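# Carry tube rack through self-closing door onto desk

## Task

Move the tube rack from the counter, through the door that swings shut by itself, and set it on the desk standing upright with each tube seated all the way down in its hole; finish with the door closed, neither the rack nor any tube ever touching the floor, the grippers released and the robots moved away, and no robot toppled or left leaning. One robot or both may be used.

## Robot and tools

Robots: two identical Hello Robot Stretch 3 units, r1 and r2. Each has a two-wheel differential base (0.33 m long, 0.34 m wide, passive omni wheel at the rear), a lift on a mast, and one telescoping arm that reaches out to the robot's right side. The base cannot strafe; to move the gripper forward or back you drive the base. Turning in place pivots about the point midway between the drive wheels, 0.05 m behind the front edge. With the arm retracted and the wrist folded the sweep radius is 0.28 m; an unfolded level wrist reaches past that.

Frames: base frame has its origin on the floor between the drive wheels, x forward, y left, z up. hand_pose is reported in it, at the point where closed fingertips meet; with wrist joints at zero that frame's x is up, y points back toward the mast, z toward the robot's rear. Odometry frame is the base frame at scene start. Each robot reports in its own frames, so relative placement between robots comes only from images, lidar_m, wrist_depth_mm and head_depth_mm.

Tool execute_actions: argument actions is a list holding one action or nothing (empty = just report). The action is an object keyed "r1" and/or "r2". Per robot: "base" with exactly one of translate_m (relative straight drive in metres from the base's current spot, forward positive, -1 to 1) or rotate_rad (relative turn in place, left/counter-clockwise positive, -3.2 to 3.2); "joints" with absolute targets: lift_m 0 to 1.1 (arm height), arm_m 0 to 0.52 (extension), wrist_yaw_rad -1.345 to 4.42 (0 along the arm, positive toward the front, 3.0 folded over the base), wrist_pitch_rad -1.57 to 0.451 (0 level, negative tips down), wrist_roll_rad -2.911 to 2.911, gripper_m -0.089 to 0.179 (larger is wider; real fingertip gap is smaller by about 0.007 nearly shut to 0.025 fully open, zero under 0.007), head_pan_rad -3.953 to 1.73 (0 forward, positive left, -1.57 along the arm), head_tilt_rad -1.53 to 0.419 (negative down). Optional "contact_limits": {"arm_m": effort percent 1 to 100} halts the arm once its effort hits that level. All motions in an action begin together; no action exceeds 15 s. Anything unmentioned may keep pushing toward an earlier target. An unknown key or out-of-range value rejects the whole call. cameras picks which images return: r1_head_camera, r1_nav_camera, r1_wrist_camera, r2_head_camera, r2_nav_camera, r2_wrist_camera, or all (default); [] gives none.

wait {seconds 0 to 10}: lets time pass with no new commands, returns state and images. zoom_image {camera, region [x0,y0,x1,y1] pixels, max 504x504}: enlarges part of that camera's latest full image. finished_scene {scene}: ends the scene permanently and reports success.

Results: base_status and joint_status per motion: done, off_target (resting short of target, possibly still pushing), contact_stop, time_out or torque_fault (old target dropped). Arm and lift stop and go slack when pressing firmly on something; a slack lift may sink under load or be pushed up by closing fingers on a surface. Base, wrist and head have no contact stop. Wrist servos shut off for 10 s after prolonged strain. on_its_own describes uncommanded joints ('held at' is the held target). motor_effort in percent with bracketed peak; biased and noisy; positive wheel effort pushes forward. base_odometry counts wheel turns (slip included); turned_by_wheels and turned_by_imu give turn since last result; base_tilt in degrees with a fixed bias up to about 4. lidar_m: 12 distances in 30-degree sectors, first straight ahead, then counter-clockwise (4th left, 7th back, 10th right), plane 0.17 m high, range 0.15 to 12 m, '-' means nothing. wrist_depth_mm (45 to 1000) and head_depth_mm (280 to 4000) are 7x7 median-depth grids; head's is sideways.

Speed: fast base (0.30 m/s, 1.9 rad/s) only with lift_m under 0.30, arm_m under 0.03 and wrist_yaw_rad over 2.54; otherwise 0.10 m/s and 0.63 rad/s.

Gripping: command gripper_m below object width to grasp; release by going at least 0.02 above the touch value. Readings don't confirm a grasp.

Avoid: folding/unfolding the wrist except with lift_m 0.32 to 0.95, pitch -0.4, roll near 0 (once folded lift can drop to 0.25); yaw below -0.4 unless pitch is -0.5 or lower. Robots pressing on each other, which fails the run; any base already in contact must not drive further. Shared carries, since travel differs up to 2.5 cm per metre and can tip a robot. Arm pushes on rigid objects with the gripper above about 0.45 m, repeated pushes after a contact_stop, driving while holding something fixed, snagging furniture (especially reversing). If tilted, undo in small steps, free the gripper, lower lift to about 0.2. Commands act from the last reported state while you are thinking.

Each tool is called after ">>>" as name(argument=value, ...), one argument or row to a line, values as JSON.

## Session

>>> execute_actions(
  actions=[],
)

Scene clock: 0.00 s.
r1.base_odometry: x=+0.000 y=+0.000 heading=+0.000 (m, m, rad; r1's odometry frame)
r1.turned_by_wheels: +0.000 (rad since the last result)
r1.turned_by_imu: +0.000 (rad since the last result)
r1.base_tilt: forward=+0.6 right=-1.3 (deg)
r1.lidar_m: 1.02 1.89 1.62 1.34 1.14 1.14 0.79 0.68 0.68 0.77 0.89 0.89
r1.head_depth_mm: 925 919 911 903 897 892 884 / 1010 998 991 983 977 969 961 / 1109 1100 1091 1079 1071 1065 1052 / 1231 1215 1204 1199 1184 1172 1161 / 1386 1370 1355 1338 1325 1313 1301 / 1579 1533 1524 1504 1478 1460 1447 / 1757 1853 1959 1939 1912 1868 1855
r1.base_status: not commanded
r1.joint_positions: lift_m=+0.494 arm_m=+0.001 wrist_yaw_rad=+3.084 wrist_pitch_rad=-0.475 wrist_roll_rad=+0.000 gripper_m=+0.037 head_pan_rad=+0.015 head_tilt_rad=-0.016
r1.joint_status: not commanded
r1.motor_effort: left_wheel=-1 right_wheel=-1 lift_m=+23 arm_m=-1 wrist_yaw_rad=+0 wrist_pitch_rad=+6 wrist_roll_rad=+0 gripper_m=+0 head_pan_rad=+0 head_tilt_rad=+4 (%)
r1.hand_pose: x=-0.0088 y=+0.0701 z=+0.4942 quat_wxyz=(+0.186, +0.692, +0.147, +0.682) (m; r1's base frame)
r1.wrist_depth_mm: 912 - - - - - - / 935 - - - - - - / - - - - - - - / 969 - - 994 - 998 960 / 882 865 - 846 833 849 829 / 740 730 - 720 698 722 722 / 644 651 630 634 630 631 636
r2.base_odometry: x=+0.000 y=+0.000 heading=+0.000 (m, m, rad; r2's odometry frame)
r2.turned_by_wheels: +0.000 (rad since the last result)
r2.turned_by_imu: +0.000 (rad since the last result)
r2.base_tilt: forward=+1.4 right=+0.4 (deg)
r2.lidar_m: 1.79 2.14 2.04 1.30 0.93 0.89 0.92 1.13 1.08 1.12 1.50 1.73
r2.head_depth_mm: 1674 1674 1672 1660 1651 1640 1640 / 1757 1762 1751 1745 1734 1723 1713 / 1833 1831 1839 1816 1824 1803 1796 / 1911 1971 1934 1933 1927 1916 1897 / 1932 2073 2066 2044 2049 2032 2026 / 1937 2220 2205 2189 2168 2163 2151 / 1924 2381 2355 2334 2309 2314 2251
r2.base_status: not commanded
r2.joint_positions: lift_m=+0.588 arm_m=+0.002 wrist_yaw_rad=+2.961 wrist_pitch_rad=-0.479 wrist_roll_rad=-0.003 gripper_m=+0.037 head_pan_rad=+0.017 head_tilt_rad=-0.004
r2.joint_status: not commanded
r2.motor_effort: left_wheel=-1 right_wheel=+0 lift_m=+29 arm_m=+0 wrist_yaw_rad=+0 wrist_pitch_rad=+4 wrist_roll_rad=+0 gripper_m=+0 head_pan_rad=+1 head_tilt_rad=+1 (%)
r2.hand_pose: x=+0.0177 y=+0.0657 z=+0.5870 quat_wxyz=(+0.229, +0.698, +0.106, +0.670) (m; r2's base frame)
r2.wrist_depth_mm: 805 - - - - - - / 849 - - - - - - / 868 - - - - - - / 902 - - - - - - / 920 - - - - 982 935 / 878 925 - 871 - 838 822 / 810 785 - 762 745 729 727
pictures: r1_head_camera (sideways: a quarter turn clockwise sets it upright), r1_nav_camera (sideways: a quarter turn counterclockwise sets it upright), r1_wrist_camera, r2_head_camera (sideways: a quarter turn clockwise sets it upright), r2_nav_camera (sideways: a quarter turn counterclockwise sets it upright), r2_wrist_camera
camera_calibration (this result's frames):
r1_head_camera: T_world_to_cam=[[0.0308809, -0.00466353, -0.999512, 1.31482], [-0.0459388, 0.998926, -0.00608012, 0.0109582], [0.998467, 0.0461041, 0.0306335, -0.0920449], [0, 0, 0, 1]] pos_world=[0.0518043, -0.000571117, 1.31706]
r1_nav_camera: T_world_to_cam=[[-0.000633717, 0.0412387, 0.999149, -1.25851], [0.00123914, -0.999149, 0.0412395, 0.00577494], [0.999999, 0.00126422, 0.000582076, -0.0453777], [0, 0, 0, 1]] pos_world=[0.0445729, 0.0577269, 1.25723]
r1_wrist_camera: T_world_to_cam=[[0.99185, -0.12716, -0.00798418, 0.0180527], [-0.0865745, -0.626656, -0.774472, 0.453665], [0.0934783, 0.768851, -0.632558, 0.422095], [0, 0, 0, 1]] pos_world=[-0.0180865, -0.0379409, 0.618495]
r2_head_camera: T_world_to_cam=[[0.0178868, -0.00973842, -0.999793, 1.32006], [-0.0225237, 0.999695, -0.0101404, 0.0264852], [0.999586, 0.0227004, 0.017662, -0.0693391], [0, 0, 0, 1]] pos_world=[0.0462952, -0.0120478, 1.32128]
r2_nav_camera: T_world_to_cam=[[-0.0275716, -0.0135004, 0.999529, -1.25755], [0.0127287, -0.999832, -0.0131534, 0.0685595], [0.999539, 0.0123601, 0.0277389, -0.0832326], [0, 0, 0, 1]] pos_world=[0.0476489, 0.0525994, 1.26016]
r2_wrist_camera: T_world_to_cam=[[0.984187, -0.166185, -0.0613095, 0.0393333], [-0.14501, -0.557125, -0.81767, 0.557715], [0.101728, 0.813631, -0.572413, 0.44853], [0, 0, 0, 1]] pos_world=[-0.00346514, -0.0476849, 0.715183]
Images, in order (width x height): r1_head_camera 896x504, r1_nav_camera 672x504, r1_wrist_camera 644x364, r2_head_camera 896x504, r2_nav_camera 672x504, r2_wrist_camera 644x364.

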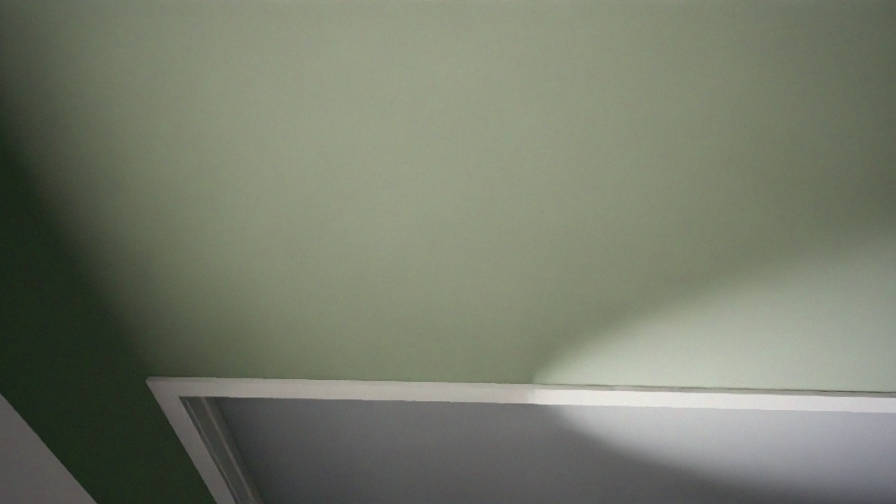

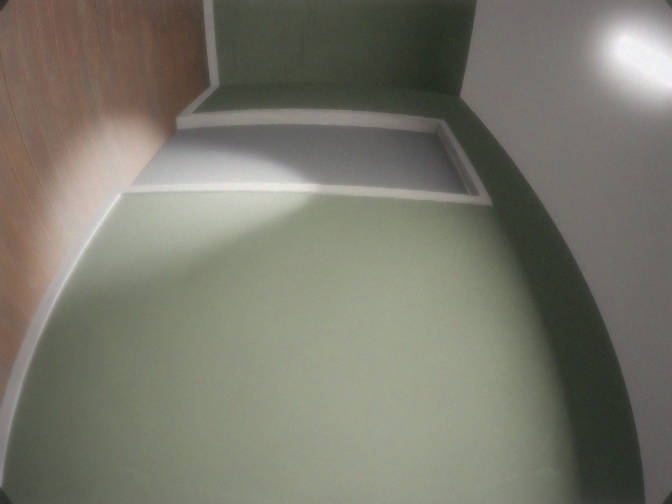

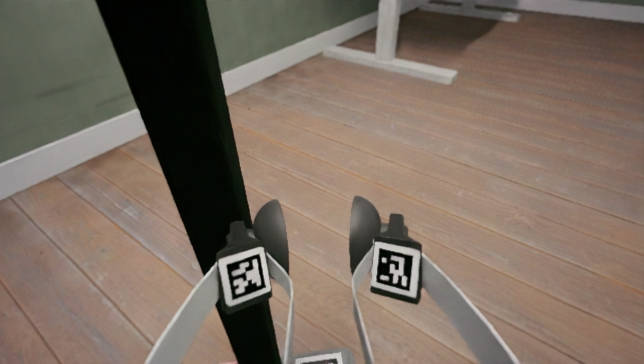

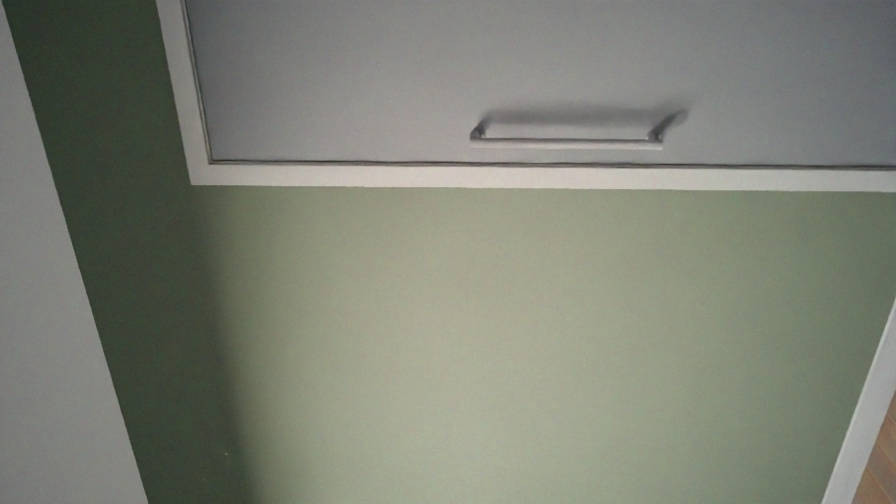

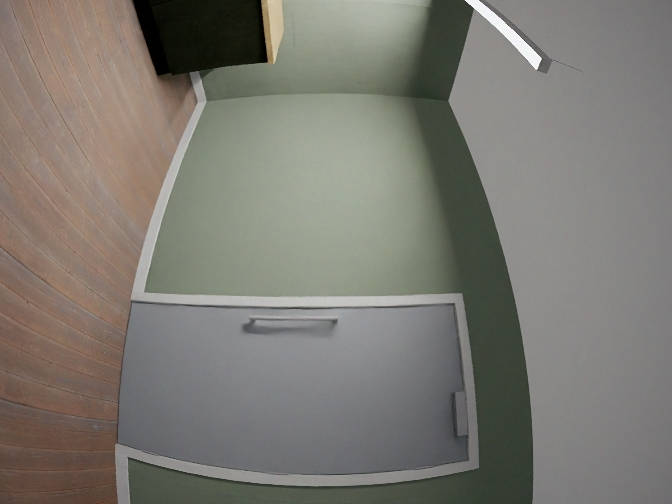

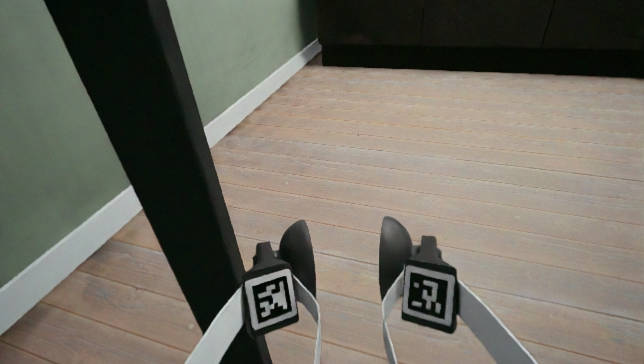

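>>> execute_actions(
  actions=[
    {"r1":{"base":{"rotate_rad":0.485},"joints":{"wrist_yaw_rad":3.0,"wrist_pitch_rad":-0.4,"lift_m":0.28,"gripper_m":0,"head_pan_rad":-0.6,"head_tilt_rad":-0.9}},"r2":{"base":{"rotate_rad":0.85},"joints":{"head_tilt_rad":-0.3,"wrist_pitch_rad":-0.4,"lift_m":0.28}}},
  ],
  cameras=["r2_head_camera"],
)

>>> execute_actions(
  actions=[
    {"r1":{"base":{"translate_m":1.0}},"r2":{"base":{"translate_m":1.0}}},
  ],
  cameras=["r2_head_camera","r2_nav_camera","r1_nav_camera","r1_head_camera"],
)

Scene clock: 11.00 s.
r1.base_odometry: x=+0.000 y=+0.000 heading=+0.485 (m, m, rad; r1's odometry frame)
r1.turned_by_wheels: +0.485 (rad since the last result)
r1.turned_by_imu: +0.485 (rad since the last result)
r1.base_tilt: forward=+0.5 right=-1.2 (deg)
r1.lidar_m: 1.59 1.62 1.37 1.14 1.14 0.81 0.68 0.67 0.76 0.89 0.89 1.00
r1.head_depth_mm: 799 892 1010 1166 1367 1279 1130 / 852 960 1097 1283 1433 1275 1132 / 911 1034 1202 1427 1471 1275 1130 / 981 1126 1323 1597 1464 1281 1129 / 1062 1232 1476 1675 1467 1281 1130 / 1157 1365 1667 1720 1467 1275 1127 / 1275 1544 1960 1728 1461 1280 1129
r1.base_status: done
r1.joint_positions: lift_m=+0.280 arm_m=+0.001 wrist_yaw_rad=+3.002 wrist_pitch_rad=-0.420 wrist_roll_rad=+0.000 gripper_m=+0.000 head_pan_rad=-0.593 head_tilt_rad=-0.889
r1.joint_status: all done
r1.motor_effort: left_wheel=-3(9) right_wheel=+1(3) lift_m=+19(19) arm_m=-1(1) wrist_yaw_rad=-1(3) wrist_pitch_rad=+10(11) wrist_roll_rad=+0(0) gripper_m=-3(83) head_pan_rad=-4(46) head_tilt_rad=-7(56) (%)
r1.hand_pose: x=+0.0100 y=+0.0756 z=+0.2923 quat_wxyz=(+0.196, +0.700, +0.099, +0.680) (m; r1's base frame)
r1.wrist_depth_mm: 906 - - - - - - / 923 - - - - - - / 916 - 926 875 886 898 880 / 730 - 723 709 710 709 675 / 606 585 610 - 576 581 573 / 514 500 - - 496 486 479 / 447 - - - 429 427 434
r2.base_odometry: x=+0.000 y=+0.000 heading=+0.850 (m, m, rad; r2's odometry frame)
r2.turned_by_wheels: +0.850 (rad since the last result)
r2.turned_by_imu: +0.848 (rad since the last result)
r2.base_tilt: forward=+1.4 right=+0.4 (deg)
r2.lidar_m: 2.04 1.68 1.01 0.89 0.89 1.05 1.08 1.09 1.28 1.73 1.73 2.05
r2.head_depth_mm: 2638 2744 2928 3101 3025 2122 1645 / 2565 2711 2835 2318 2520 2115 1637 / 2528 2645 2756 2229 2342 2110 1635 / 2444 2572 2700 2148 2283 2103 1633 / 2410 2505 2644 2120 2219 2113 1638 / 2343 2436 2576 2058 2168 2111 1634 / 2305 2405 2501 2014 2094 2099 1627
r2.base_status: done
r2.joint_positions: lift_m=+0.280 arm_m=+0.002 wrist_yaw_rad=+2.961 wrist_pitch_rad=-0.420 wrist_roll_rad=-0.003 gripper_m=+0.037 head_pan_rad=+0.017 head_tilt_rad=-0.296
r2.joint_status: all done
r2.motor_effort: left_wheel=-2(4) right_wheel=+3(7) lift_m=+17(23) arm_m=+0(1) wrist_yaw_rad=+0(0) wrist_pitch_rad=+6(5) wrist_roll_rad=+0(0) gripper_m=+0(0) head_pan_rad=+1(1) head_tilt_rad=-1(16) (%)
r2.hand_pose: x=+0.0191 y=+0.0734 z=+0.2927 quat_wxyz=(+0.209, +0.701, +0.085, +0.677) (m; r2's base frame)
r2.wrist_depth_mm: 715 - 861 932 - - - / 757 - 912 - - - - / 818 - 958 - 956 936 903 / 830 795 797 769 745 729 703 / 672 665 655 634 624 592 584 / 557 549 - 541 - 505 494 / 476 494 - - 444 433 425
pictures: r2_head_camera (sideways: a quarter turn clockwise sets it upright)
camera_calibration (this result's frames):
r2_head_camera: T_world_to_cam=[[-0.271165, -0.0145481, -0.962423, 1.2728], [-0.025201, 0.99965, -0.00801039, 0.023725], [0.962203, 0.0220819, -0.271436, 0.307214], [0, 0, 0, 1]] pos_world=[0.0501339, -0.0119838, 1.30855]
Images, in order (width x height): r2_head_camera 896x504.

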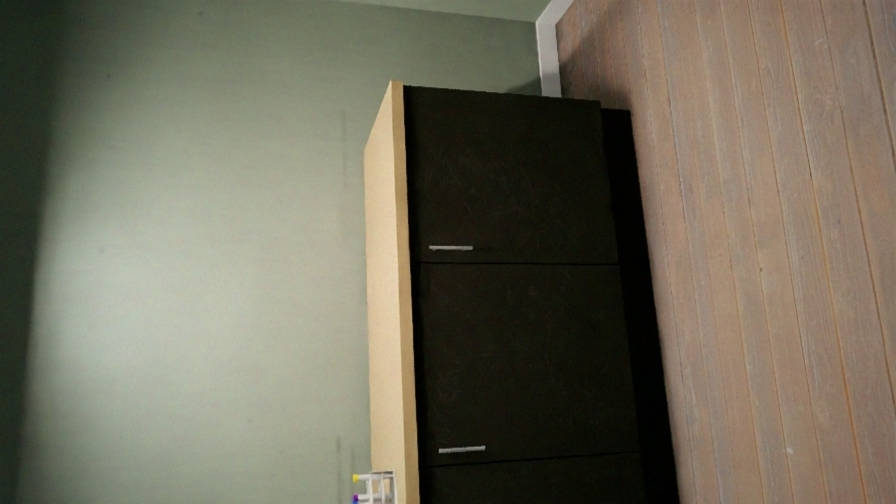

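Scene clock: 16.10 s.
r1.base_odometry: x=+0.885 y=+0.466 heading=+0.485 (m, m, rad; r1's odometry frame)
r1.turned_by_wheels: +0.000 (rad since the last result)
r1.turned_by_imu: +0.003 (rad since the last result)
r1.base_tilt: forward=+0.6 right=-1.4 (deg)
r1.lidar_m: 1.20 2.15 1.75 1.13 1.45 1.63 1.63 1.29 0.69 0.58 0.58 0.64
r1.head_depth_mm: 505 563 639 736 873 1072 1131 / 537 606 694 812 977 1207 1130 / 564 646 753 896 1113 1252 1130 / 711 815 953 1156 1409 1277 1133 / 771 896 1076 1338 1461 1272 1129 / 841 993 1215 1560 1463 1278 1131 / 927 1111 1403 1676 1464 1277 1131
r1.base_status: done
r1.joint_positions: lift_m=+0.280 arm_m=+0.001 wrist_yaw_rad=+3.001 wrist_pitch_rad=-0.420 wrist_roll_rad=+0.000 gripper_m=+0.000 head_pan_rad=-0.593 head_tilt_rad=-0.890
r1.joint_status: not commanded
r1.motor_effort: left_wheel=-4(8) right_wheel=+1(6) lift_m=+20(20) arm_m=-1(1) wrist_yaw_rad=-1(1) wrist_pitch_rad=+10(10) wrist_roll_rad=+0(0) gripper_m=-3(3) head_pan_rad=-3(4) head_tilt_rad=-6(6) (%)
r1.hand_pose: x=+0.0102 y=+0.0756 z=+0.2925 quat_wxyz=(+0.196, +0.700, +0.099, +0.680) (m; r1's base frame)
r1.wrist_depth_mm: - - - - - - - / - - - - - - - / 930 - 909 902 891 883 881 / 743 - 710 708 701 700 698 / 608 589 584 - 572 572 574 / 501 503 - - 487 492 486 / 451 - - - 427 425 420
r2.base_odometry: x=+0.660 y=+0.751 heading=+0.850 (m, m, rad; r2's odometry frame)
r2.turned_by_wheels: +0.000 (rad since the last result)
r2.turned_by_imu: +0.002 (rad since the last result)
r2.base_tilt: forward=+1.5 right=+0.4 (deg)
r2.lidar_m: 1.06 1.07 1.25 1.11 1.11 1.32 2.06 2.06 1.71 1.51 1.51 1.22
r2.head_depth_mm: 1646 1728 1825 1529 1269 1348 1453 / 1606 1692 1773 1523 1232 1305 1394 / 1572 1654 1731 1523 1192 1266 1348 / 1535 1606 1695 1512 1152 1229 1303 / 1508 1575 1645 1509 1124 1193 1263 / 1469 1533 1616 1492 1093 1157 1221 / 1442 1513 1577 1485 1077 1121 1187
r2.base_status: done
r2.joint_positions: lift_m=+0.280 arm_m=+0.002 wrist_yaw_rad=+2.961 wrist_pitch_rad=-0.419 wrist_roll_rad=-0.003 gripper_m=+0.037 head_pan_rad=+0.017 head_tilt_rad=-0.297
r2.joint_status: not commanded
r2.motor_effort: left_wheel=-1(6) right_wheel=+3(12) lift_m=+17(17) arm_m=-1(0) wrist_yaw_rad=+0(1) wrist_pitch_rad=+6(6) wrist_roll_rad=+0(0) gripper_m=+0(0) head_pan_rad=+1(1) head_tilt_rad=-1(1) (%)
r2.hand_pose: x=+0.0191 y=+0.0735 z=+0.2928 quat_wxyz=(+0.209, +0.701, +0.085, +0.677) (m; r2's base frame)
r2.wrist_depth_mm: 885 - - - - - 956 / 942 - - - - - - / - - - - 973 952 912 / 861 799 798 781 758 725 720 / 674 666 661 634 629 598 585 / 559 551 - 539 - 503 497 / 479 495 - - 442 435 428
pictures: r1_head_camera (sideways: a quarter turn clockwise sets it upright), r1_nav_camera (sideways: a quarter turn counterclockwise sets it upright), r2_head_camera (sideways: a quarter turn clockwise sets it upright), r2_nav_camera (sideways: a quarter turn counterclockwise sets it upright)
camera_calibration (this result's frames):
r1_head_camera: T_world_to_cam=[[-0.622106, 0.413273, -0.664973, 0.882258], [0.538721, 0.842259, 0.0194615, -0.0258524], [0.568122, -0.346128, -0.746614, 0.922035], [0, 0, 0, 1]] pos_world=[0.0389566, -0.0236972, 1.27559]
r1_nav_camera: T_world_to_cam=[[0.65845, -0.394237, 0.641109, -0.79541], [-0.53988, -0.840912, 0.0373815, 0.0141462], [0.524379, -0.370736, -0.766539, 0.955765], [0, 0, 0, 1]] pos_world=[0.0301923, 0.0526519, 1.24205]
r2_head_camera: T_world_to_cam=[[-0.272138, -0.0145642, -0.962148, 1.27245], [-0.025209, 0.99965, -0.00800172, 0.0237138], [0.961928, 0.0220772, -0.27241, 0.308483], [0, 0, 0, 1]] pos_world=[0.0501406, -0.0119837, 1.30851]
r2_nav_camera: T_world_to_cam=[[0.262807, -0.0086687, 0.964809, -1.21374], [0.00909352, -0.999893, -0.0114609, 0.0663736], [0.964806, 0.0117855, -0.2627, 0.295054], [0, 0, 0, 1]] pos_world=[0.0337064, 0.0523676, 1.2493]
Images, in order (width x height): r1_head_camera 896x504, r1_nav_camera 672x504, r2_head_camera 896x504, r2_nav_camera 672x504.

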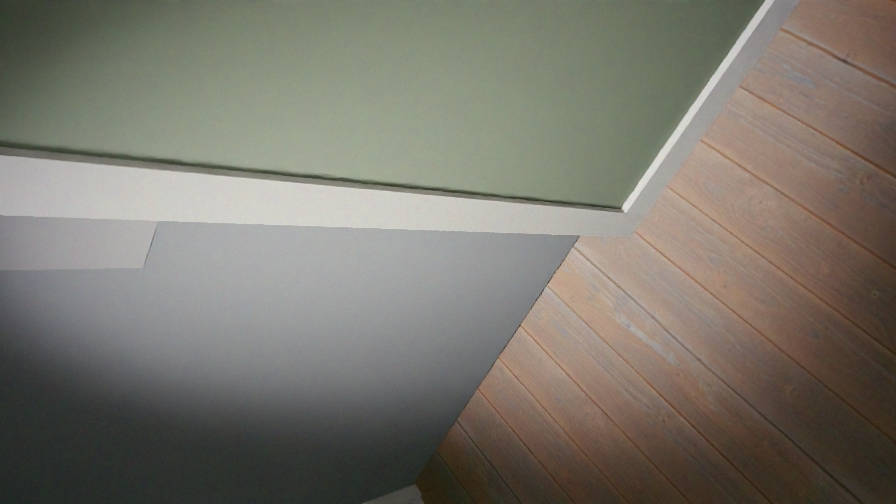

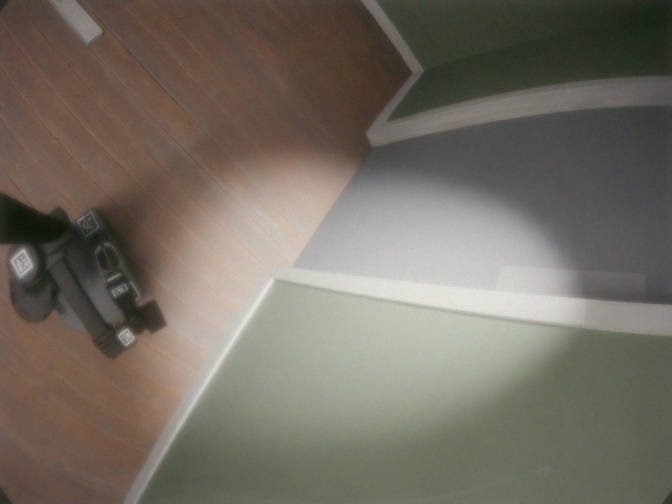

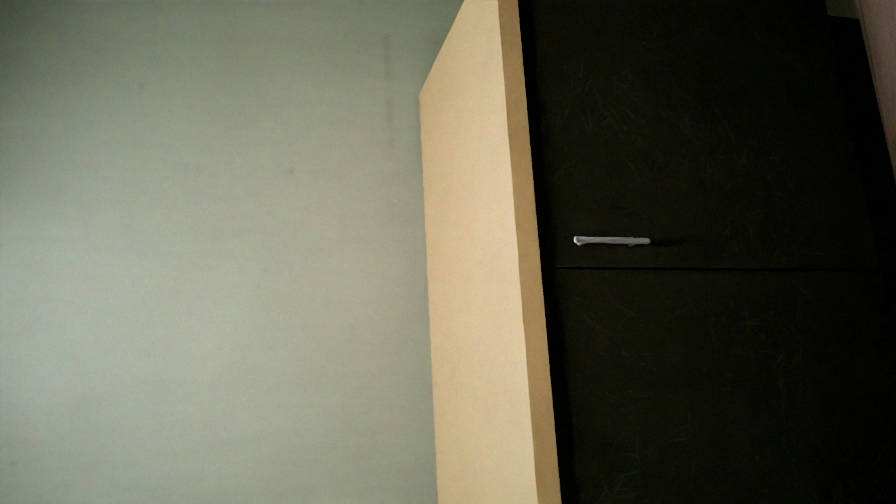

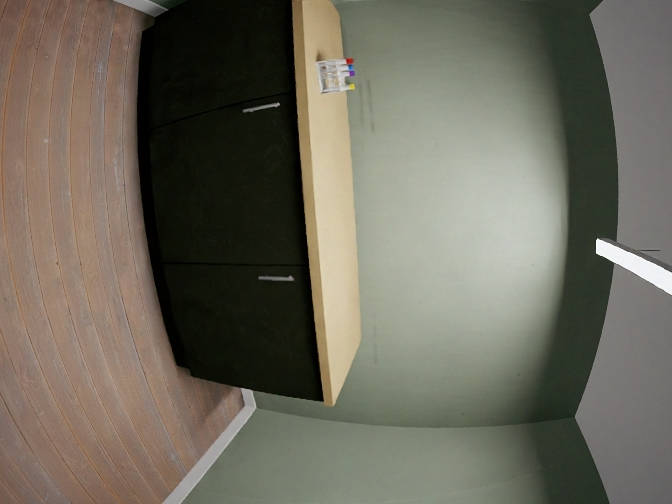

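>>> execute_actions(
  actions=[
    {"r1":{"base":{"translate_m":0.62}},"r2":{"base":{"rotate_rad":0.525}}},
  ],
  cameras=["r2_head_camera"],
)

>>> execute_actions(
  actions=[
    {"r1":{"base":{"rotate_rad":1.89},"joints":{"head_pan_rad":-3.14,"head_tilt_rad":-1.2}},"r2":{"base":{"translate_m":0.72},"joints":{"head_pan_rad":-1.1,"head_tilt_rad":-0.65}}},
  ],
  cameras=[],
)

>>> execute_actions(
  actions=[
    {"r1":{"base":{"translate_m":-0.17},"joints":{"lift_m":0.31}},"r2":{"base":{"rotate_rad":1.267},"joints":{"lift_m":0.5}}},
  ],
  cameras=["r2_head_camera","r1_nav_camera"],
)

Scene clock: 25.87 s.
r1.base_odometry: x=+1.433 y=+0.755 heading=+0.485 (m, m, rad; r1's odometry frame)
r1.turned_by_wheels: +0.000 (rad since the last result)
r1.turned_by_imu: +0.002 (rad since the last result)
r1.base_tilt: forward=+0.6 right=-1.4 (deg)
r1.lidar_m: 0.83 1.56 1.68 1.65 1.65 1.85 2.22 0.85 0.44 0.41 0.46 0.52
r1.head_depth_mm: 398 445 504 583 690 843 1079 / 424 477 547 641 774 975 1110 / 455 517 598 713 879 1153 1131 / 489 562 661 802 1020 1254 1130 / 530 616 738 920 1216 1275 1129 / 579 683 835 1076 1372 1273 1128 / 637 765 910 1085 1406 1272 1133
r1.base_status: done
r1.joint_positions: lift_m=+0.280 arm_m=+0.001 wrist_yaw_rad=+3.001 wrist_pitch_rad=-0.419 wrist_roll_rad=+0.000 gripper_m=+0.000 head_pan_rad=-0.593 head_tilt_rad=-0.890
r1.joint_status: not commanded
r1.motor_effort: left_wheel=-4(9) right_wheel=+1(5) lift_m=+20(20) arm_m=-1(1) wrist_yaw_rad=+0(0) wrist_pitch_rad=+10(10) wrist_roll_rad=+0(0) gripper_m=-3(2) head_pan_rad=-4(4) head_tilt_rad=-6(6) (%)
r1.hand_pose: x=+0.0102 y=+0.0756 z=+0.2925 quat_wxyz=(+0.196, +0.700, +0.098, +0.680) (m; r1's base frame)
r1.wrist_depth_mm: - - - - - - - / - - - - - - - / 939 - 905 911 882 884 874 / 721 - 722 717 691 714 691 / 594 582 601 - 596 576 568 / 516 509 - - 502 492 488 / 451 - - - 423 427 426
r2.base_odometry: x=+0.660 y=+0.751 heading=+1.375 (m, m, rad; r2's odometry frame)
r2.turned_by_wheels: +0.525 (rad since the last result)
r2.turned_by_imu: +0.522 (rad since the last result)
r2.base_tilt: forward=+1.5 right=+0.5 (deg)
r2.lidar_m: 1.07 1.25 1.11 1.11 1.32 2.06 2.06 1.71 1.51 1.51 1.22 1.06
r2.head_depth_mm: 1437 1506 1572 1537 1067 1113 1172 / 1482 1552 1617 1530 1094 1145 1211 / 1525 1590 1667 1521 1123 1187 1252 / 1573 1640 1732 1515 1157 1226 1299 / 1613 1701 1780 1380 1203 1273 1352 / 1659 1750 1835 1495 1242 1317 1413 / 1706 1771 1847 1486 1288 1372 1478
r2.base_status: done
r2.joint_positions: lift_m=+0.280 arm_m=+0.002 wrist_yaw_rad=+2.961 wrist_pitch_rad=-0.419 wrist_roll_rad=-0.003 gripper_m=+0.037 head_pan_rad=+0.017 head_tilt_rad=-0.297
r2.joint_status: not commanded
r2.motor_effort: left_wheel=-2(8) right_wheel=+3(10) lift_m=+17(17) arm_m=+0(0) wrist_yaw_rad=+0(0) wrist_pitch_rad=+6(6) wrist_roll_rad=+1(0) gripper_m=+0(0) head_pan_rad=+0(1) head_tilt_rad=+0(0) (%)
r2.hand_pose: x=+0.0191 y=+0.0735 z=+0.2928 quat_wxyz=(+0.209, +0.701, +0.085, +0.677) (m; r2's base frame)
r2.wrist_depth_mm: - - - - - - - / - - - - - - - / - - - - 971 931 894 / 858 792 804 774 759 734 712 / 674 662 662 644 630 601 587 / 560 545 - 541 - 508 494 / 477 496 - - 442 436 431
pictures: r2_head_camera (sideways: a quarter turn clockwise sets it upright)
camera_calibration (this result's frames):
r2_head_camera: T_world_to_cam=[[-0.272138, -0.0145642, -0.962148, 1.27245], [-0.0252089, 0.99965, -0.00800172, 0.0237138], [0.961928, 0.0220772, -0.27241, 0.308483], [0, 0, 0, 1]] pos_world=[0.0501406, -0.0119837, 1.30851]
Images, in order (width x height): r2_head_camera 896x504.

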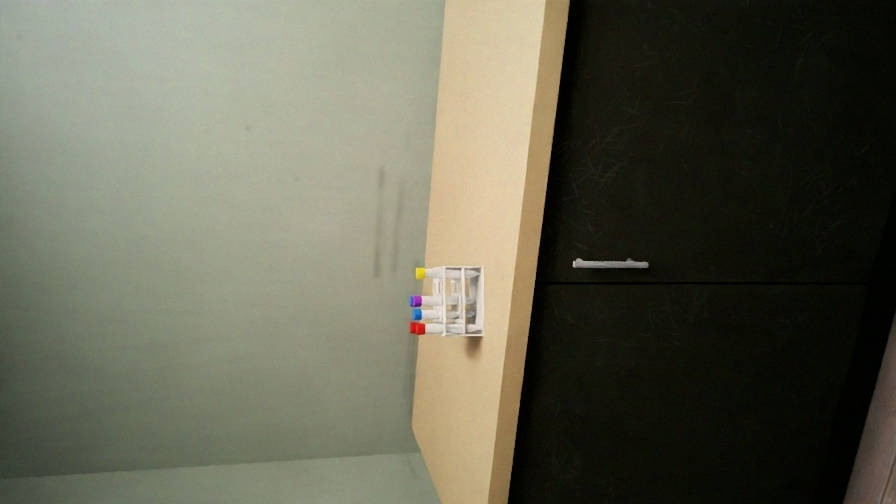

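Scene clock: 30.03 s.
r1.base_odometry: x=+1.433 y=+0.755 heading=+2.375 (m, m, rad; r1's odometry frame)
r1.turned_by_wheels: +1.890 (rad since the last result)
r1.turned_by_imu: +1.883 (rad since the last result)
r1.base_tilt: forward=+0.6 right=-1.4 (deg)
r1.lidar_m: 1.20 1.70 2.30 1.59 0.55 0.41 0.46 0.48 0.64 1.40 1.62 1.68
r1.head_depth_mm: 452 515 598 836 1246 1154 1094 / 459 562 699 871 1245 - 1100 / 458 563 725 1025 1311 - 1082 / 460 561 725 1021 1302 - 1083 / 459 561 723 1021 1283 - 1086 / 459 561 723 1018 1277 1199 1080 / 458 561 723 1020 1285 1190 1104
r1.base_status: done
r1.joint_positions: lift_m=+0.280 arm_m=+0.001 wrist_yaw_rad=+3.001 wrist_pitch_rad=-0.419 wrist_roll_rad=+0.000 gripper_m=+0.000 head_pan_rad=-3.133 head_tilt_rad=-1.186
r1.joint_status: all done
r1.motor_effort: left_wheel=-4(12) right_wheel=+1(7) lift_m=+19(20) arm_m=-1(1) wrist_yaw_rad=+0(0) wrist_pitch_rad=+10(10) wrist_roll_rad=+0(0) gripper_m=-2(3) head_pan_rad=-4(56) head_tilt_rad=-9(37) (%)
r1.hand_pose: x=+0.0102 y=+0.0756 z=+0.2925 quat_wxyz=(+0.196, +0.700, +0.098, +0.680) (m; r1's base frame)
r1.wrist_depth_mm: - - - - - - - / 634 - - - - - - / 645 - 938 866 916 852 914 / 619 - 721 695 690 698 692 / 581 582 595 - 570 589 567 / 505 508 - - 485 492 490 / 449 - - - 429 425 419
r2.base_odometry: x=+0.800 y=+1.457 heading=+1.375 (m, m, rad; r2's odometry frame)
r2.turned_by_wheels: +0.000 (rad since the last result)
r2.turned_by_imu: +0.001 (rad since the last result)
r2.base_tilt: forward=+1.5 right=+0.4 (deg)
r2.lidar_m: 0.37 0.43 0.77 0.90 1.06 1.95 2.75 1.95 1.73 0.72 0.42 0.37
r2.head_depth_mm: 1635 1769 965 1076 1653 1482 1252 / 1541 1729 913 868 1070 1412 1255 / 1380 1501 910 723 861 1059 1227 / 1249 1319 906 665 719 854 1053 / 1136 1219 905 665 588 714 851 / 1042 1137 903 664 540 614 711 / 967 1046 903 661 523 540 611
r2.base_status: done
r2.joint_positions: lift_m=+0.280 arm_m=+0.002 wrist_yaw_rad=+2.961 wrist_pitch_rad=-0.419 wrist_roll_rad=-0.003 gripper_m=+0.037 head_pan_rad=-1.093 head_tilt_rad=-0.642
r2.joint_status: all done
r2.motor_effort: left_wheel=-2(5) right_wheel=+3(11) lift_m=+17(17) arm_m=+0(1) wrist_yaw_rad=+0(0) wrist_pitch_rad=+6(6) wrist_roll_rad=+1(0) gripper_m=+0(0) head_pan_rad=-2(30) head_tilt_rad=-2(19) (%)
r2.hand_pose: x=+0.0191 y=+0.0735 z=+0.2928 quat_wxyz=(+0.209, +0.701, +0.085, +0.677) (m; r2's base frame)
r2.wrist_depth_mm: - - 925 897 865 826 570 / - - - 969 921 889 561 / - - - 980 969 920 598 / 848 804 807 770 750 725 650 / 673 661 658 643 623 593 575 / 561 549 - 540 - 502 491 / 481 497 - - 441 433 433
pictures: none
No camera images: the call's "cameras" was empty. Leave "cameras" out to get every camera's image.

Scene clock: 32.87 s.
r1.base_odometry: x=+1.556 y=+0.637 heading=+2.375 (m, m, rad; r1's odometry frame)
r1.turned_by_wheels: +0.000 (rad since the last result)
r1.turned_by_imu: +0.000 (rad since the last result)
r1.base_tilt: forward=+0.5 right=-1.4 (deg)
r1.lidar_m: 1.37 1.88 2.30 0.87 0.29 0.27 0.29 0.30 0.41 0.77 1.62 1.81
r1.head_depth_mm: 292 343 445 534 697 1155 1096 / 295 343 445 629 774 - 1100 / 292 344 444 627 821 - 1082 / 292 343 443 626 928 - 1081 / 292 343 443 624 1060 - 1090 / 292 343 442 625 1060 1199 1081 / 292 343 442 623 1055 1187 1104
r1.base_status: done
r1.joint_positions: lift_m=+0.310 arm_m=+0.001 wrist_yaw_rad=+3.001 wrist_pitch_rad=-0.419 wrist_roll_rad=+0.000 gripper_m=+0.000 head_pan_rad=-3.133 head_tilt_rad=-1.186
r1.joint_status: all done
r1.motor_effort: left_wheel=-3(15) right_wheel=+0(4) lift_m=+25(23) arm_m=-1(1) wrist_yaw_rad=+0(1) wrist_pitch_rad=+10(10) wrist_roll_rad=+0(0) gripper_m=-2(3) head_pan_rad=-4(4) head_tilt_rad=-8(8) (%)
r1.hand_pose: x=+0.0102 y=+0.0756 z=+0.3222 quat_wxyz=(+0.196, +0.700, +0.098, +0.680) (m; r1's base frame)
r1.wrist_depth_mm: - - - - - - - / 340 - - - - - - / 350 - - 998 969 947 959 / 351 - 773 769 770 733 757 / 320 460 643 - 608 620 612 / 307 447 - - 525 522 522 / 310 - - - 461 460 450
r2.base_odometry: x=+0.800 y=+1.457 heading=+2.641 (m, m, rad; r2's odometry frame)
r2.turned_by_wheels: +1.267 (rad since the last result)
r2.turned_by_imu: +1.264 (rad since the last result)
r2.base_tilt: forward=+1.5 right=+0.4 (deg)
r2.lidar_m: 0.90 0.93 1.27 2.75 2.45 1.78 1.73 0.54 0.39 0.37 0.38 0.51
r2.head_depth_mm: 837 912 917 670 529 460 562 / 873 955 914 671 527 513 609 / 911 1001 910 620 528 550 665 / 954 1055 907 617 526 602 730 / 1003 1110 905 618 542 656 814 / 1049 1169 902 664 575 720 913 / 1082 1180 900 662 645 797 1047
r2.base_status: done
r2.joint_positions: lift_m=+0.500 arm_m=+0.002 wrist_yaw_rad=+2.961 wrist_pitch_rad=-0.419 wrist_roll_rad=-0.003 gripper_m=+0.037 head_pan_rad=-1.093 head_tilt_rad=-0.642
r2.joint_status: all done
r2.motor_effort: left_wheel=-1(7) right_wheel=+3(11) lift_m=+37(36) arm_m=+0(1) wrist_yaw_rad=+0(1) wrist_pitch_rad=+6(6) wrist_roll_rad=+0(0) gripper_m=-1(0) head_pan_rad=-2(2) head_tilt_rad=-3(2) (%)
r2.hand_pose: x=+0.0191 y=+0.0735 z=+0.5120 quat_wxyz=(+0.209, +0.701, +0.085, +0.677) (m; r2's base frame)
r2.wrist_depth_mm: - - - - - - 954 / - - - - - - 997 / - - - - - - - / - - - - - - - / - - - 997 972 913 902 / 865 841 - 817 - 778 762 / 740 724 - 684 683 673 659
pictures: r1_nav_camera (sideways: a quarter turn counterclockwise sets it upright), r2_head_camera (sideways: a quarter turn clockwise sets it upright)
camera_calibration (this result's frames):
r1_nav_camera: T_world_to_cam=[[-0.919894, -0.0487548, 0.389124, -0.457526], [-0.0405932, 0.99875, 0.0291743, 0.0217983], [-0.39006, 0.0110415, -0.920723, 1.16175], [0, 0, 0, 1]] pos_world=[0.0331603, -0.0569051, 1.24705]
r2_head_camera: T_world_to_cam=[[-0.276366, 0.511956, -0.81334, 1.07834], [0.883017, 0.469318, -0.00463036, 0.0137816], [0.379345, -0.719473, -0.58177, 0.714596], [0, 0, 0, 1]] pos_world=[0.0147696, -0.0443985, 1.29285]
Images, in order (width x height): r1_nav_camera 672x504, r2_head_camera 896x504.

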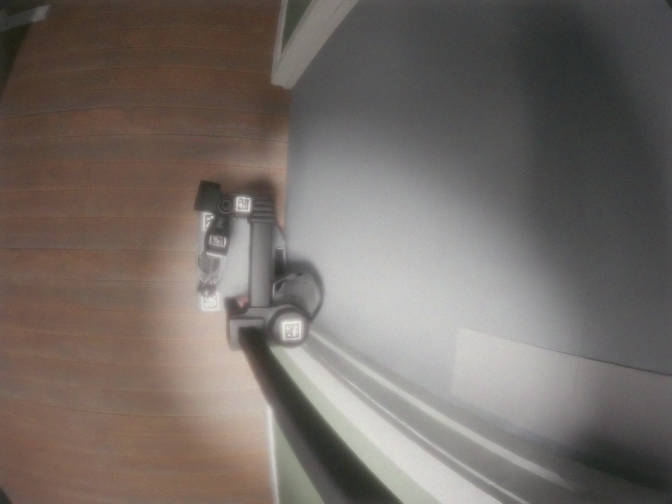

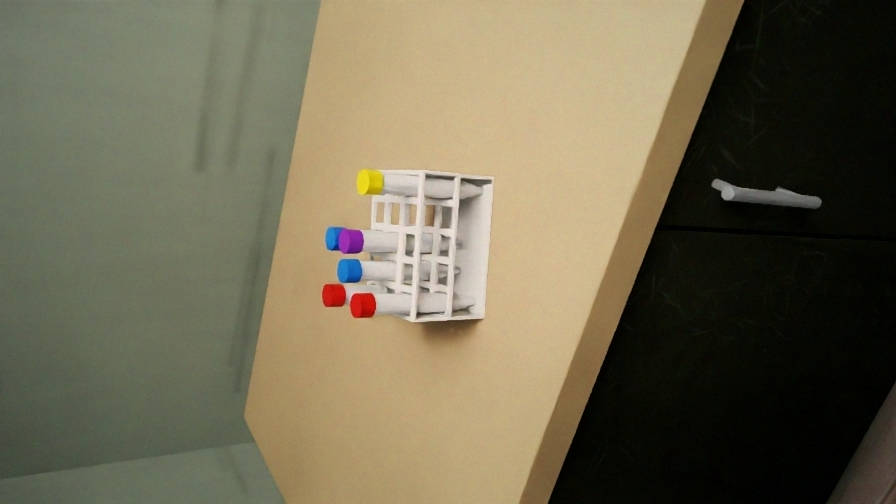

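>>> execute_actions(
  actions=[
    {"r1":{"base":{"rotate_rad":0.14}},"r2":{"joints":{"lift_m":0.62,"wrist_yaw_rad":1.96}}},
  ],
  cameras=[],
)

>>> execute_actions(
  actions=[
    {"r1":{"base":{"translate_m":-0.3}},"r2":{"joints":{"lift_m":1.07,"arm_m":0.06,"wrist_pitch_rad":-1.0,"gripper_m":0.17}}},
  ],
  cameras=["r1_nav_camera"],
)

>>> execute_actions(
  actions=[
    {"r1":{"base":{"translate_m":-0.35}},"r2":{"joints":{"arm_m":0.46}}},
  ],
  cameras=["r2_head_camera","r1_nav_camera","r2_wrist_camera"],
)

Scene clock: 43.53 s.
r1.base_odometry: x=+1.556 y=+0.637 heading=+2.514 (m, m, rad; r1's odometry frame)
r1.turned_by_wheels: +0.140 (rad since the last result)
r1.turned_by_imu: +0.140 (rad since the last result)
r1.base_tilt: forward=+0.5 right=-1.3 (deg)
r1.lidar_m: 1.37 1.97 2.23 0.57 0.27 0.29 0.29 0.32 0.48 1.55 1.69 1.84
r1.head_depth_mm: 288 327 417 551 685 1145 1100 / 289 334 427 593 818 - 1099 / 294 340 437 611 807 - 1083 / 295 346 448 633 941 - 1086 / 297 353 458 654 1116 - 1090 / 300 360 470 679 1215 1197 1082 / 301 367 483 705 1242 1189 1102
r1.base_status: done
r1.joint_positions: lift_m=+0.310 arm_m=+0.001 wrist_yaw_rad=+3.001 wrist_pitch_rad=-0.419 wrist_roll_rad=+0.000 gripper_m=+0.000 head_pan_rad=-3.133 head_tilt_rad=-1.186
r1.joint_status: not commanded
r1.motor_effort: left_wheel=-4(7) right_wheel=+1(2) lift_m=+24(24) arm_m=-1(1) wrist_yaw_rad=+0(1) wrist_pitch_rad=+10(10) wrist_roll_rad=+0(0) gripper_m=-2(3) head_pan_rad=-4(4) head_tilt_rad=-8(8) (%)
r1.hand_pose: x=+0.0102 y=+0.0756 z=+0.3222 quat_wxyz=(+0.196, +0.700, +0.098, +0.680) (m; r1's base frame)
r1.wrist_depth_mm: - 592 - - - - - / 275 - - - - - - / 279 - 886 998 986 953 917 / 277 - 747 774 760 763 732 / 290 347 660 - 622 612 621 / 313 370 - - 539 529 521 / 343 - - - 462 458 465
r2.base_odometry: x=+0.800 y=+1.457 heading=+2.641 (m, m, rad; r2's odometry frame)
r2.turned_by_wheels: +0.000 (rad since the last result)
r2.turned_by_imu: +0.000 (rad since the last result)
r2.base_tilt: forward=+1.5 right=+0.4 (deg)
r2.lidar_m: 0.89 0.93 1.27 2.75 2.44 1.79 1.73 0.54 0.39 0.37 0.38 0.51
r2.head_depth_mm: 838 913 916 670 528 459 563 / 873 955 913 670 527 513 609 / 913 1003 909 621 527 550 666 / 957 1055 907 617 526 601 732 / 1002 1110 904 618 542 655 813 / 1051 1169 903 663 576 721 913 / 1079 1178 900 662 647 799 1044
r2.base_status: not commanded
r2.joint_positions: lift_m=+0.620 arm_m=+0.002 wrist_yaw_rad=+1.962 wrist_pitch_rad=-0.419 wrist_roll_rad=-0.003 gripper_m=+0.037 head_pan_rad=-1.093 head_tilt_rad=-0.642
r2.joint_status: all done
r2.motor_effort: left_wheel=-1(2) right_wheel=+3(3) lift_m=+37(37) arm_m=-1(1) wrist_yaw_rad=-1(2) wrist_pitch_rad=+6(6) wrist_roll_rad=+0(1) gripper_m=+0(0) head_pan_rad=-3(2) head_tilt_rad=-2(3) (%)
r2.hand_pose: x=+0.1860 y=-0.0616 z=+0.6320 quat_wxyz=(+0.508, +0.656, -0.261, +0.494) (m; r2's base frame)
r2.wrist_depth_mm: - - 936 843 764 692 637 / - - - 907 811 734 675 / - - - - 896 796 727 / - - - - 965 865 766 / - - - - - 936 655 / - - 988 960 - 933 617 / 881 867 844 826 807 801 594
pictures: none
No camera images: the call's "cameras" was empty. Leave "cameras" out to get every camera's image.

Scene clock: 48.47 s.
r1.base_odometry: x=+1.798 y=+0.461 heading=+2.515 (m, m, rad; r1's odometry frame)
r1.turned_by_wheels: +0.000 (rad since the last result)
r1.turned_by_imu: +0.000 (rad since the last result)
r1.base_tilt: forward=+0.6 right=-1.3 (deg)
r1.lidar_m: 1.68 2.29 0.21 0.20 1.78 0.32 0.27 0.27 0.31 0.53 1.66 2.02
r1.head_depth_mm: 305 379 512 1377 1280 1154 648 / 301 363 482 714 1294 - 976 / 295 349 456 657 - - 1091 / 291 335 432 610 901 - 1090 / - 322 411 568 881 - 1091 / - 310 392 533 829 1185 1082 / - 304 374 500 753 1172 1104
r1.base_status: translate_m off_target (by the wheels' count: -0.2999 of -0.3000)
r1.joint_positions: lift_m=+0.310 arm_m=+0.001 wrist_yaw_rad=+3.001 wrist_pitch_rad=-0.419 wrist_roll_rad=+0.000 gripper_m=+0.000 head_pan_rad=-3.134 head_tilt_rad=-1.188
r1.joint_status: not commanded
r1.on_its_own: left_wheel is at rest, and its effort (-19) is outside its rest range (-18 to +18)
r1.motor_effort: left_wheel=-19(56) right_wheel=-16(21) lift_m=+24(25) arm_m=-1(1) wrist_yaw_rad=+0(1) wrist_pitch_rad=+10(10) wrist_roll_rad=+0(0) gripper_m=-3(3) head_pan_rad=-3(4) head_tilt_rad=-7(8) (%)
r1.hand_pose: x=+0.0103 y=+0.0757 z=+0.3223 quat_wxyz=(+0.196, +0.700, +0.098, +0.680) (m; r1's base frame)
r1.wrist_depth_mm: - - 247 234 252 - - / - - - 257 279 - - / - - 944 279 866 948 943 / 786 - 749 309 698 745 755 / 639 633 618 - 612 613 620 / 528 541 - - 528 518 535 / 478 - - - 467 455 455
r2.base_odometry: x=+0.800 y=+1.457 heading=+2.641 (m, m, rad; r2's odometry frame)
r2.turned_by_wheels: +0.000 (rad since the last result)
r2.turned_by_imu: +0.000 (rad since the last result)
r2.base_tilt: forward=+1.4 right=+0.4 (deg)
r2.lidar_m: 0.90 0.93 1.27 2.75 2.23 1.75 1.73 0.54 0.39 0.37 0.38 0.51
r2.head_depth_mm: 837 912 917 669 - - 586 / 873 956 916 682 - - 620 / 912 1001 910 642 - 567 665 / 953 1054 906 617 526 617 732 / 999 1112 903 617 542 654 813 / 1049 1171 902 662 574 718 913 / 1084 1179 900 660 645 801 1045
r2.base_status: not commanded
r2.joint_positions: lift_m=+1.070 arm_m=+0.060 wrist_yaw_rad=+1.962 wrist_pitch_rad=-1.004 wrist_roll_rad=-0.003 gripper_m=+0.170 head_pan_rad=-1.093 head_tilt_rad=-0.642
r2.joint_status: all done
r2.motor_effort: left_wheel=-1(2) right_wheel=+3(3) lift_m=+38(36) arm_m=+3(9) wrist_yaw_rad=-1(2) wrist_pitch_rad=+1(5) wrist_roll_rad=+0(0) gripper_m=+0(96) head_pan_rad=-2(2) head_tilt_rad=-3(2) (%)
r2.hand_pose: x=+0.0871 y=-0.1601 z=+0.9792 quat_wxyz=(+0.628, +0.704, -0.061, +0.327) (m; r2's base frame)
r2.wrist_depth_mm: - - - - - 902 473 / - - - - - - 432 / - - - - - 772 396 / - - - - - 662 364 / - - - - - 615 324 / - - - - - 544 - / - - - - - 484 306
pictures: r1_nav_camera (sideways: a quarter turn counterclockwise sets it upright)
camera_calibration (this result's frames):
r1_nav_camera: T_world_to_cam=[[-0.920404, -0.0484459, 0.387956, -0.456001], [-0.0402906, 0.998763, 0.0291331, 0.0218502], [-0.388888, 0.0111832, -0.921217, 1.16238], [0, 0, 0, 1]] pos_world=[0.0332105, -0.0569137, 1.24708]
Images, in order (width x height): r1_nav_camera 672x504.

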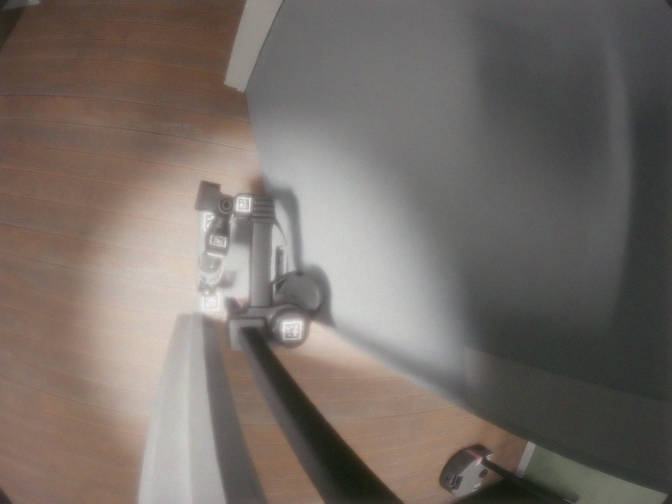

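Scene clock: 52.90 s.
r1.base_odometry: x=+2.082 y=+0.256 heading=+2.515 (m, m, rad; r1's odometry frame)
r1.turned_by_wheels: +0.000 (rad since the last result)
r1.turned_by_imu: -0.001 (rad since the last result)
r1.base_tilt: forward=+0.6 right=-1.3 (deg)
r1.lidar_m: 2.02 0.40 0.51 1.71 1.74 2.34 0.29 0.25 0.25 0.30 0.56 2.29
r1.head_depth_mm: 1900 1699 1535 1394 1276 1155 1096 / 1912 1706 1532 1398 1293 - 1102 / 1913 1702 1529 1401 - - 1086 / 331 405 532 753 1141 - 1090 / 303 358 450 599 868 - 1088 / 288 323 395 507 704 980 1080 / - 300 353 439 581 857 1101
r1.base_status: done
r1.joint_positions: lift_m=+0.310 arm_m=+0.001 wrist_yaw_rad=+3.001 wrist_pitch_rad=-0.419 wrist_roll_rad=+0.000 gripper_m=+0.000 head_pan_rad=-3.134 head_tilt_rad=-1.188
r1.joint_status: not commanded
r1.motor_effort: left_wheel=-16(33) right_wheel=-9(22) lift_m=+24(24) arm_m=-1(1) wrist_yaw_rad=+0(0) wrist_pitch_rad=+10(10) wrist_roll_rad=+0(0) gripper_m=-2(2) head_pan_rad=-4(3) head_tilt_rad=-7(7) (%)
r1.hand_pose: x=+0.0103 y=+0.0757 z=+0.3223 quat_wxyz=(+0.196, +0.700, +0.098, +0.680) (m; r1's base frame)
r1.wrist_depth_mm: - - - - 881 502 338 / - - - - 919 516 346 / 994 - - 969 876 525 372 / 774 - 793 788 754 533 407 / 641 628 643 - 617 516 461 / 542 539 - - 531 516 507 / 470 - - - 464 454 453
r2.base_odometry: x=+0.800 y=+1.457 heading=+2.641 (m, m, rad; r2's odometry frame)
r2.turned_by_wheels: +0.000 (rad since the last result)
r2.turned_by_imu: +0.000 (rad since the last result)
r2.base_tilt: forward=+1.5 right=+0.4 (deg)
r2.lidar_m: 0.90 0.93 1.27 2.75 1.68 1.73 1.72 0.54 0.39 0.37 0.38 0.51
r2.head_depth_mm: 837 910 954 696 528 459 563 / 873 955 912 668 527 513 609 / 910 1001 907 620 526 549 659 / 954 1055 907 617 526 601 729 / 1000 1109 903 617 540 654 810 / 1052 1170 901 663 575 719 916 / 1081 1180 898 660 647 797 1046
r2.base_status: not commanded
r2.joint_positions: lift_m=+1.070 arm_m=+0.460 wrist_yaw_rad=+1.961 wrist_pitch_rad=-1.004 wrist_roll_rad=-0.003 gripper_m=+0.170 head_pan_rad=-1.093 head_tilt_rad=-0.642
r2.joint_status: all done
r2.motor_effort: left_wheel=-2(2) right_wheel=+3(3) lift_m=+38(37) arm_m=+3(6) wrist_yaw_rad=+0(1) wrist_pitch_rad=+1(1) wrist_roll_rad=+0(0) gripper_m=+0(0) head_pan_rad=-2(2) head_tilt_rad=-3(3) (%)
r2.hand_pose: x=+0.0872 y=-0.5602 z=+0.9792 quat_wxyz=(+0.628, +0.704, -0.061, +0.327) (m; r2's base frame)
r2.wrist_depth_mm: - - 327 212 220 306 301 / - - 302 204 214 283 278 / - 287 279 259 260 265 259 / - 265 261 255 252 246 243 / - 250 244 240 236 232 231 / 237 - 229 226 222 220 - / 225 218 216 213 210 207 203
pictures: r1_nav_camera (sideways: a quarter turn counterclockwise sets it upright), r2_head_camera (sideways: a quarter turn clockwise sets it upright), r2_wrist_camera
camera_calibration (this result's frames):
r1_nav_camera: T_world_to_cam=[[-0.920404, -0.0484461, 0.387956, -0.456001], [-0.0402908, 0.998763, 0.0291331, 0.0218502], [-0.388888, 0.0111832, -0.921217, 1.16238], [0, 0, 0, 1]] pos_world=[0.0332105, -0.0569137, 1.24708]
r2_head_camera: T_world_to_cam=[[-0.276306, 0.511989, -0.81334, 1.07834], [0.883072, 0.469214, -0.00463036, 0.0137812], [0.37926, -0.719517, -0.58177, 0.714596], [0, 0, 0, 1]] pos_world=[0.0147644, -0.0443996, 1.29285]
r2_wrist_camera: T_world_to_cam=[[0.361727, -0.930368, -0.0597356, -0.484434], [-0.854583, -0.305288, -0.420103, 0.353448], [0.372614, 0.203011, -0.905508, 1.13567], [0, 0, 0, 1]] pos_world=[0.0541183, -0.573353, 1.1479]
Images, in order (width x height): r1_nav_camera 672x504, r2_head_camera 896x504, r2_wrist_camera 644x364.

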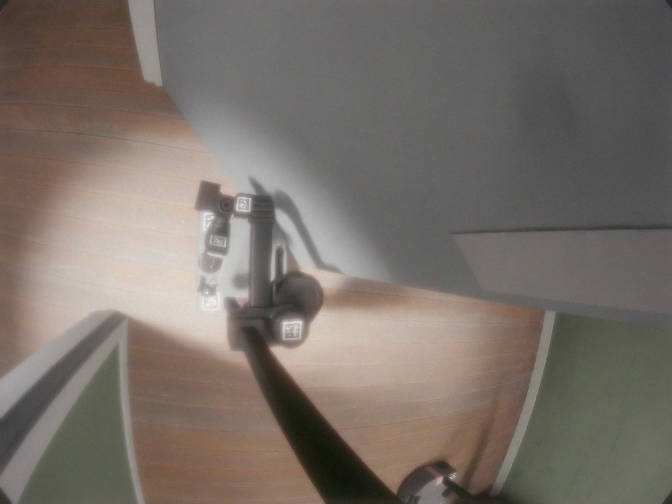

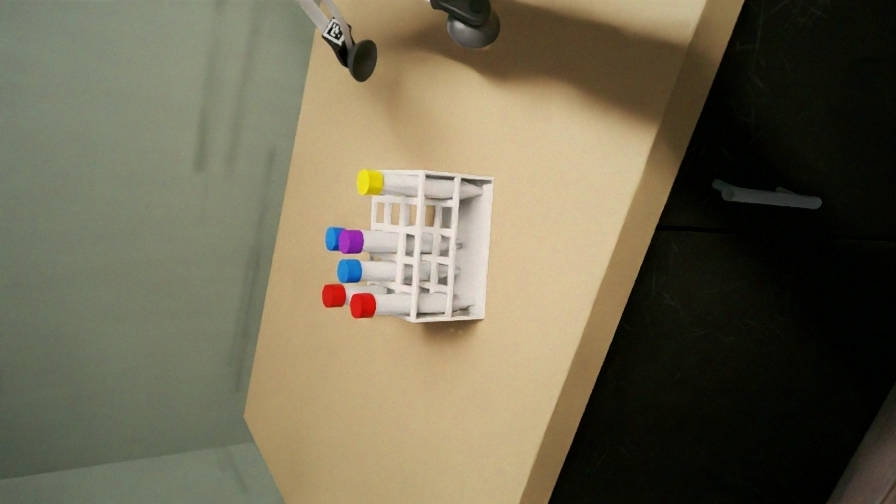

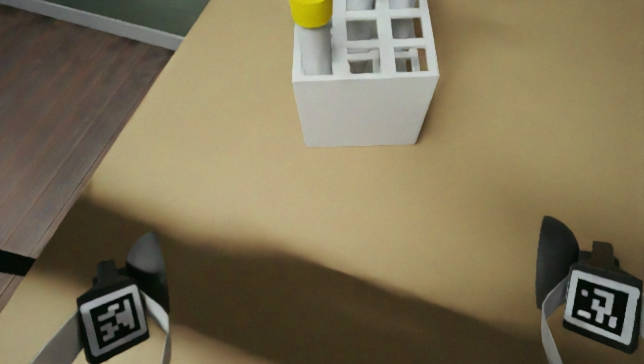

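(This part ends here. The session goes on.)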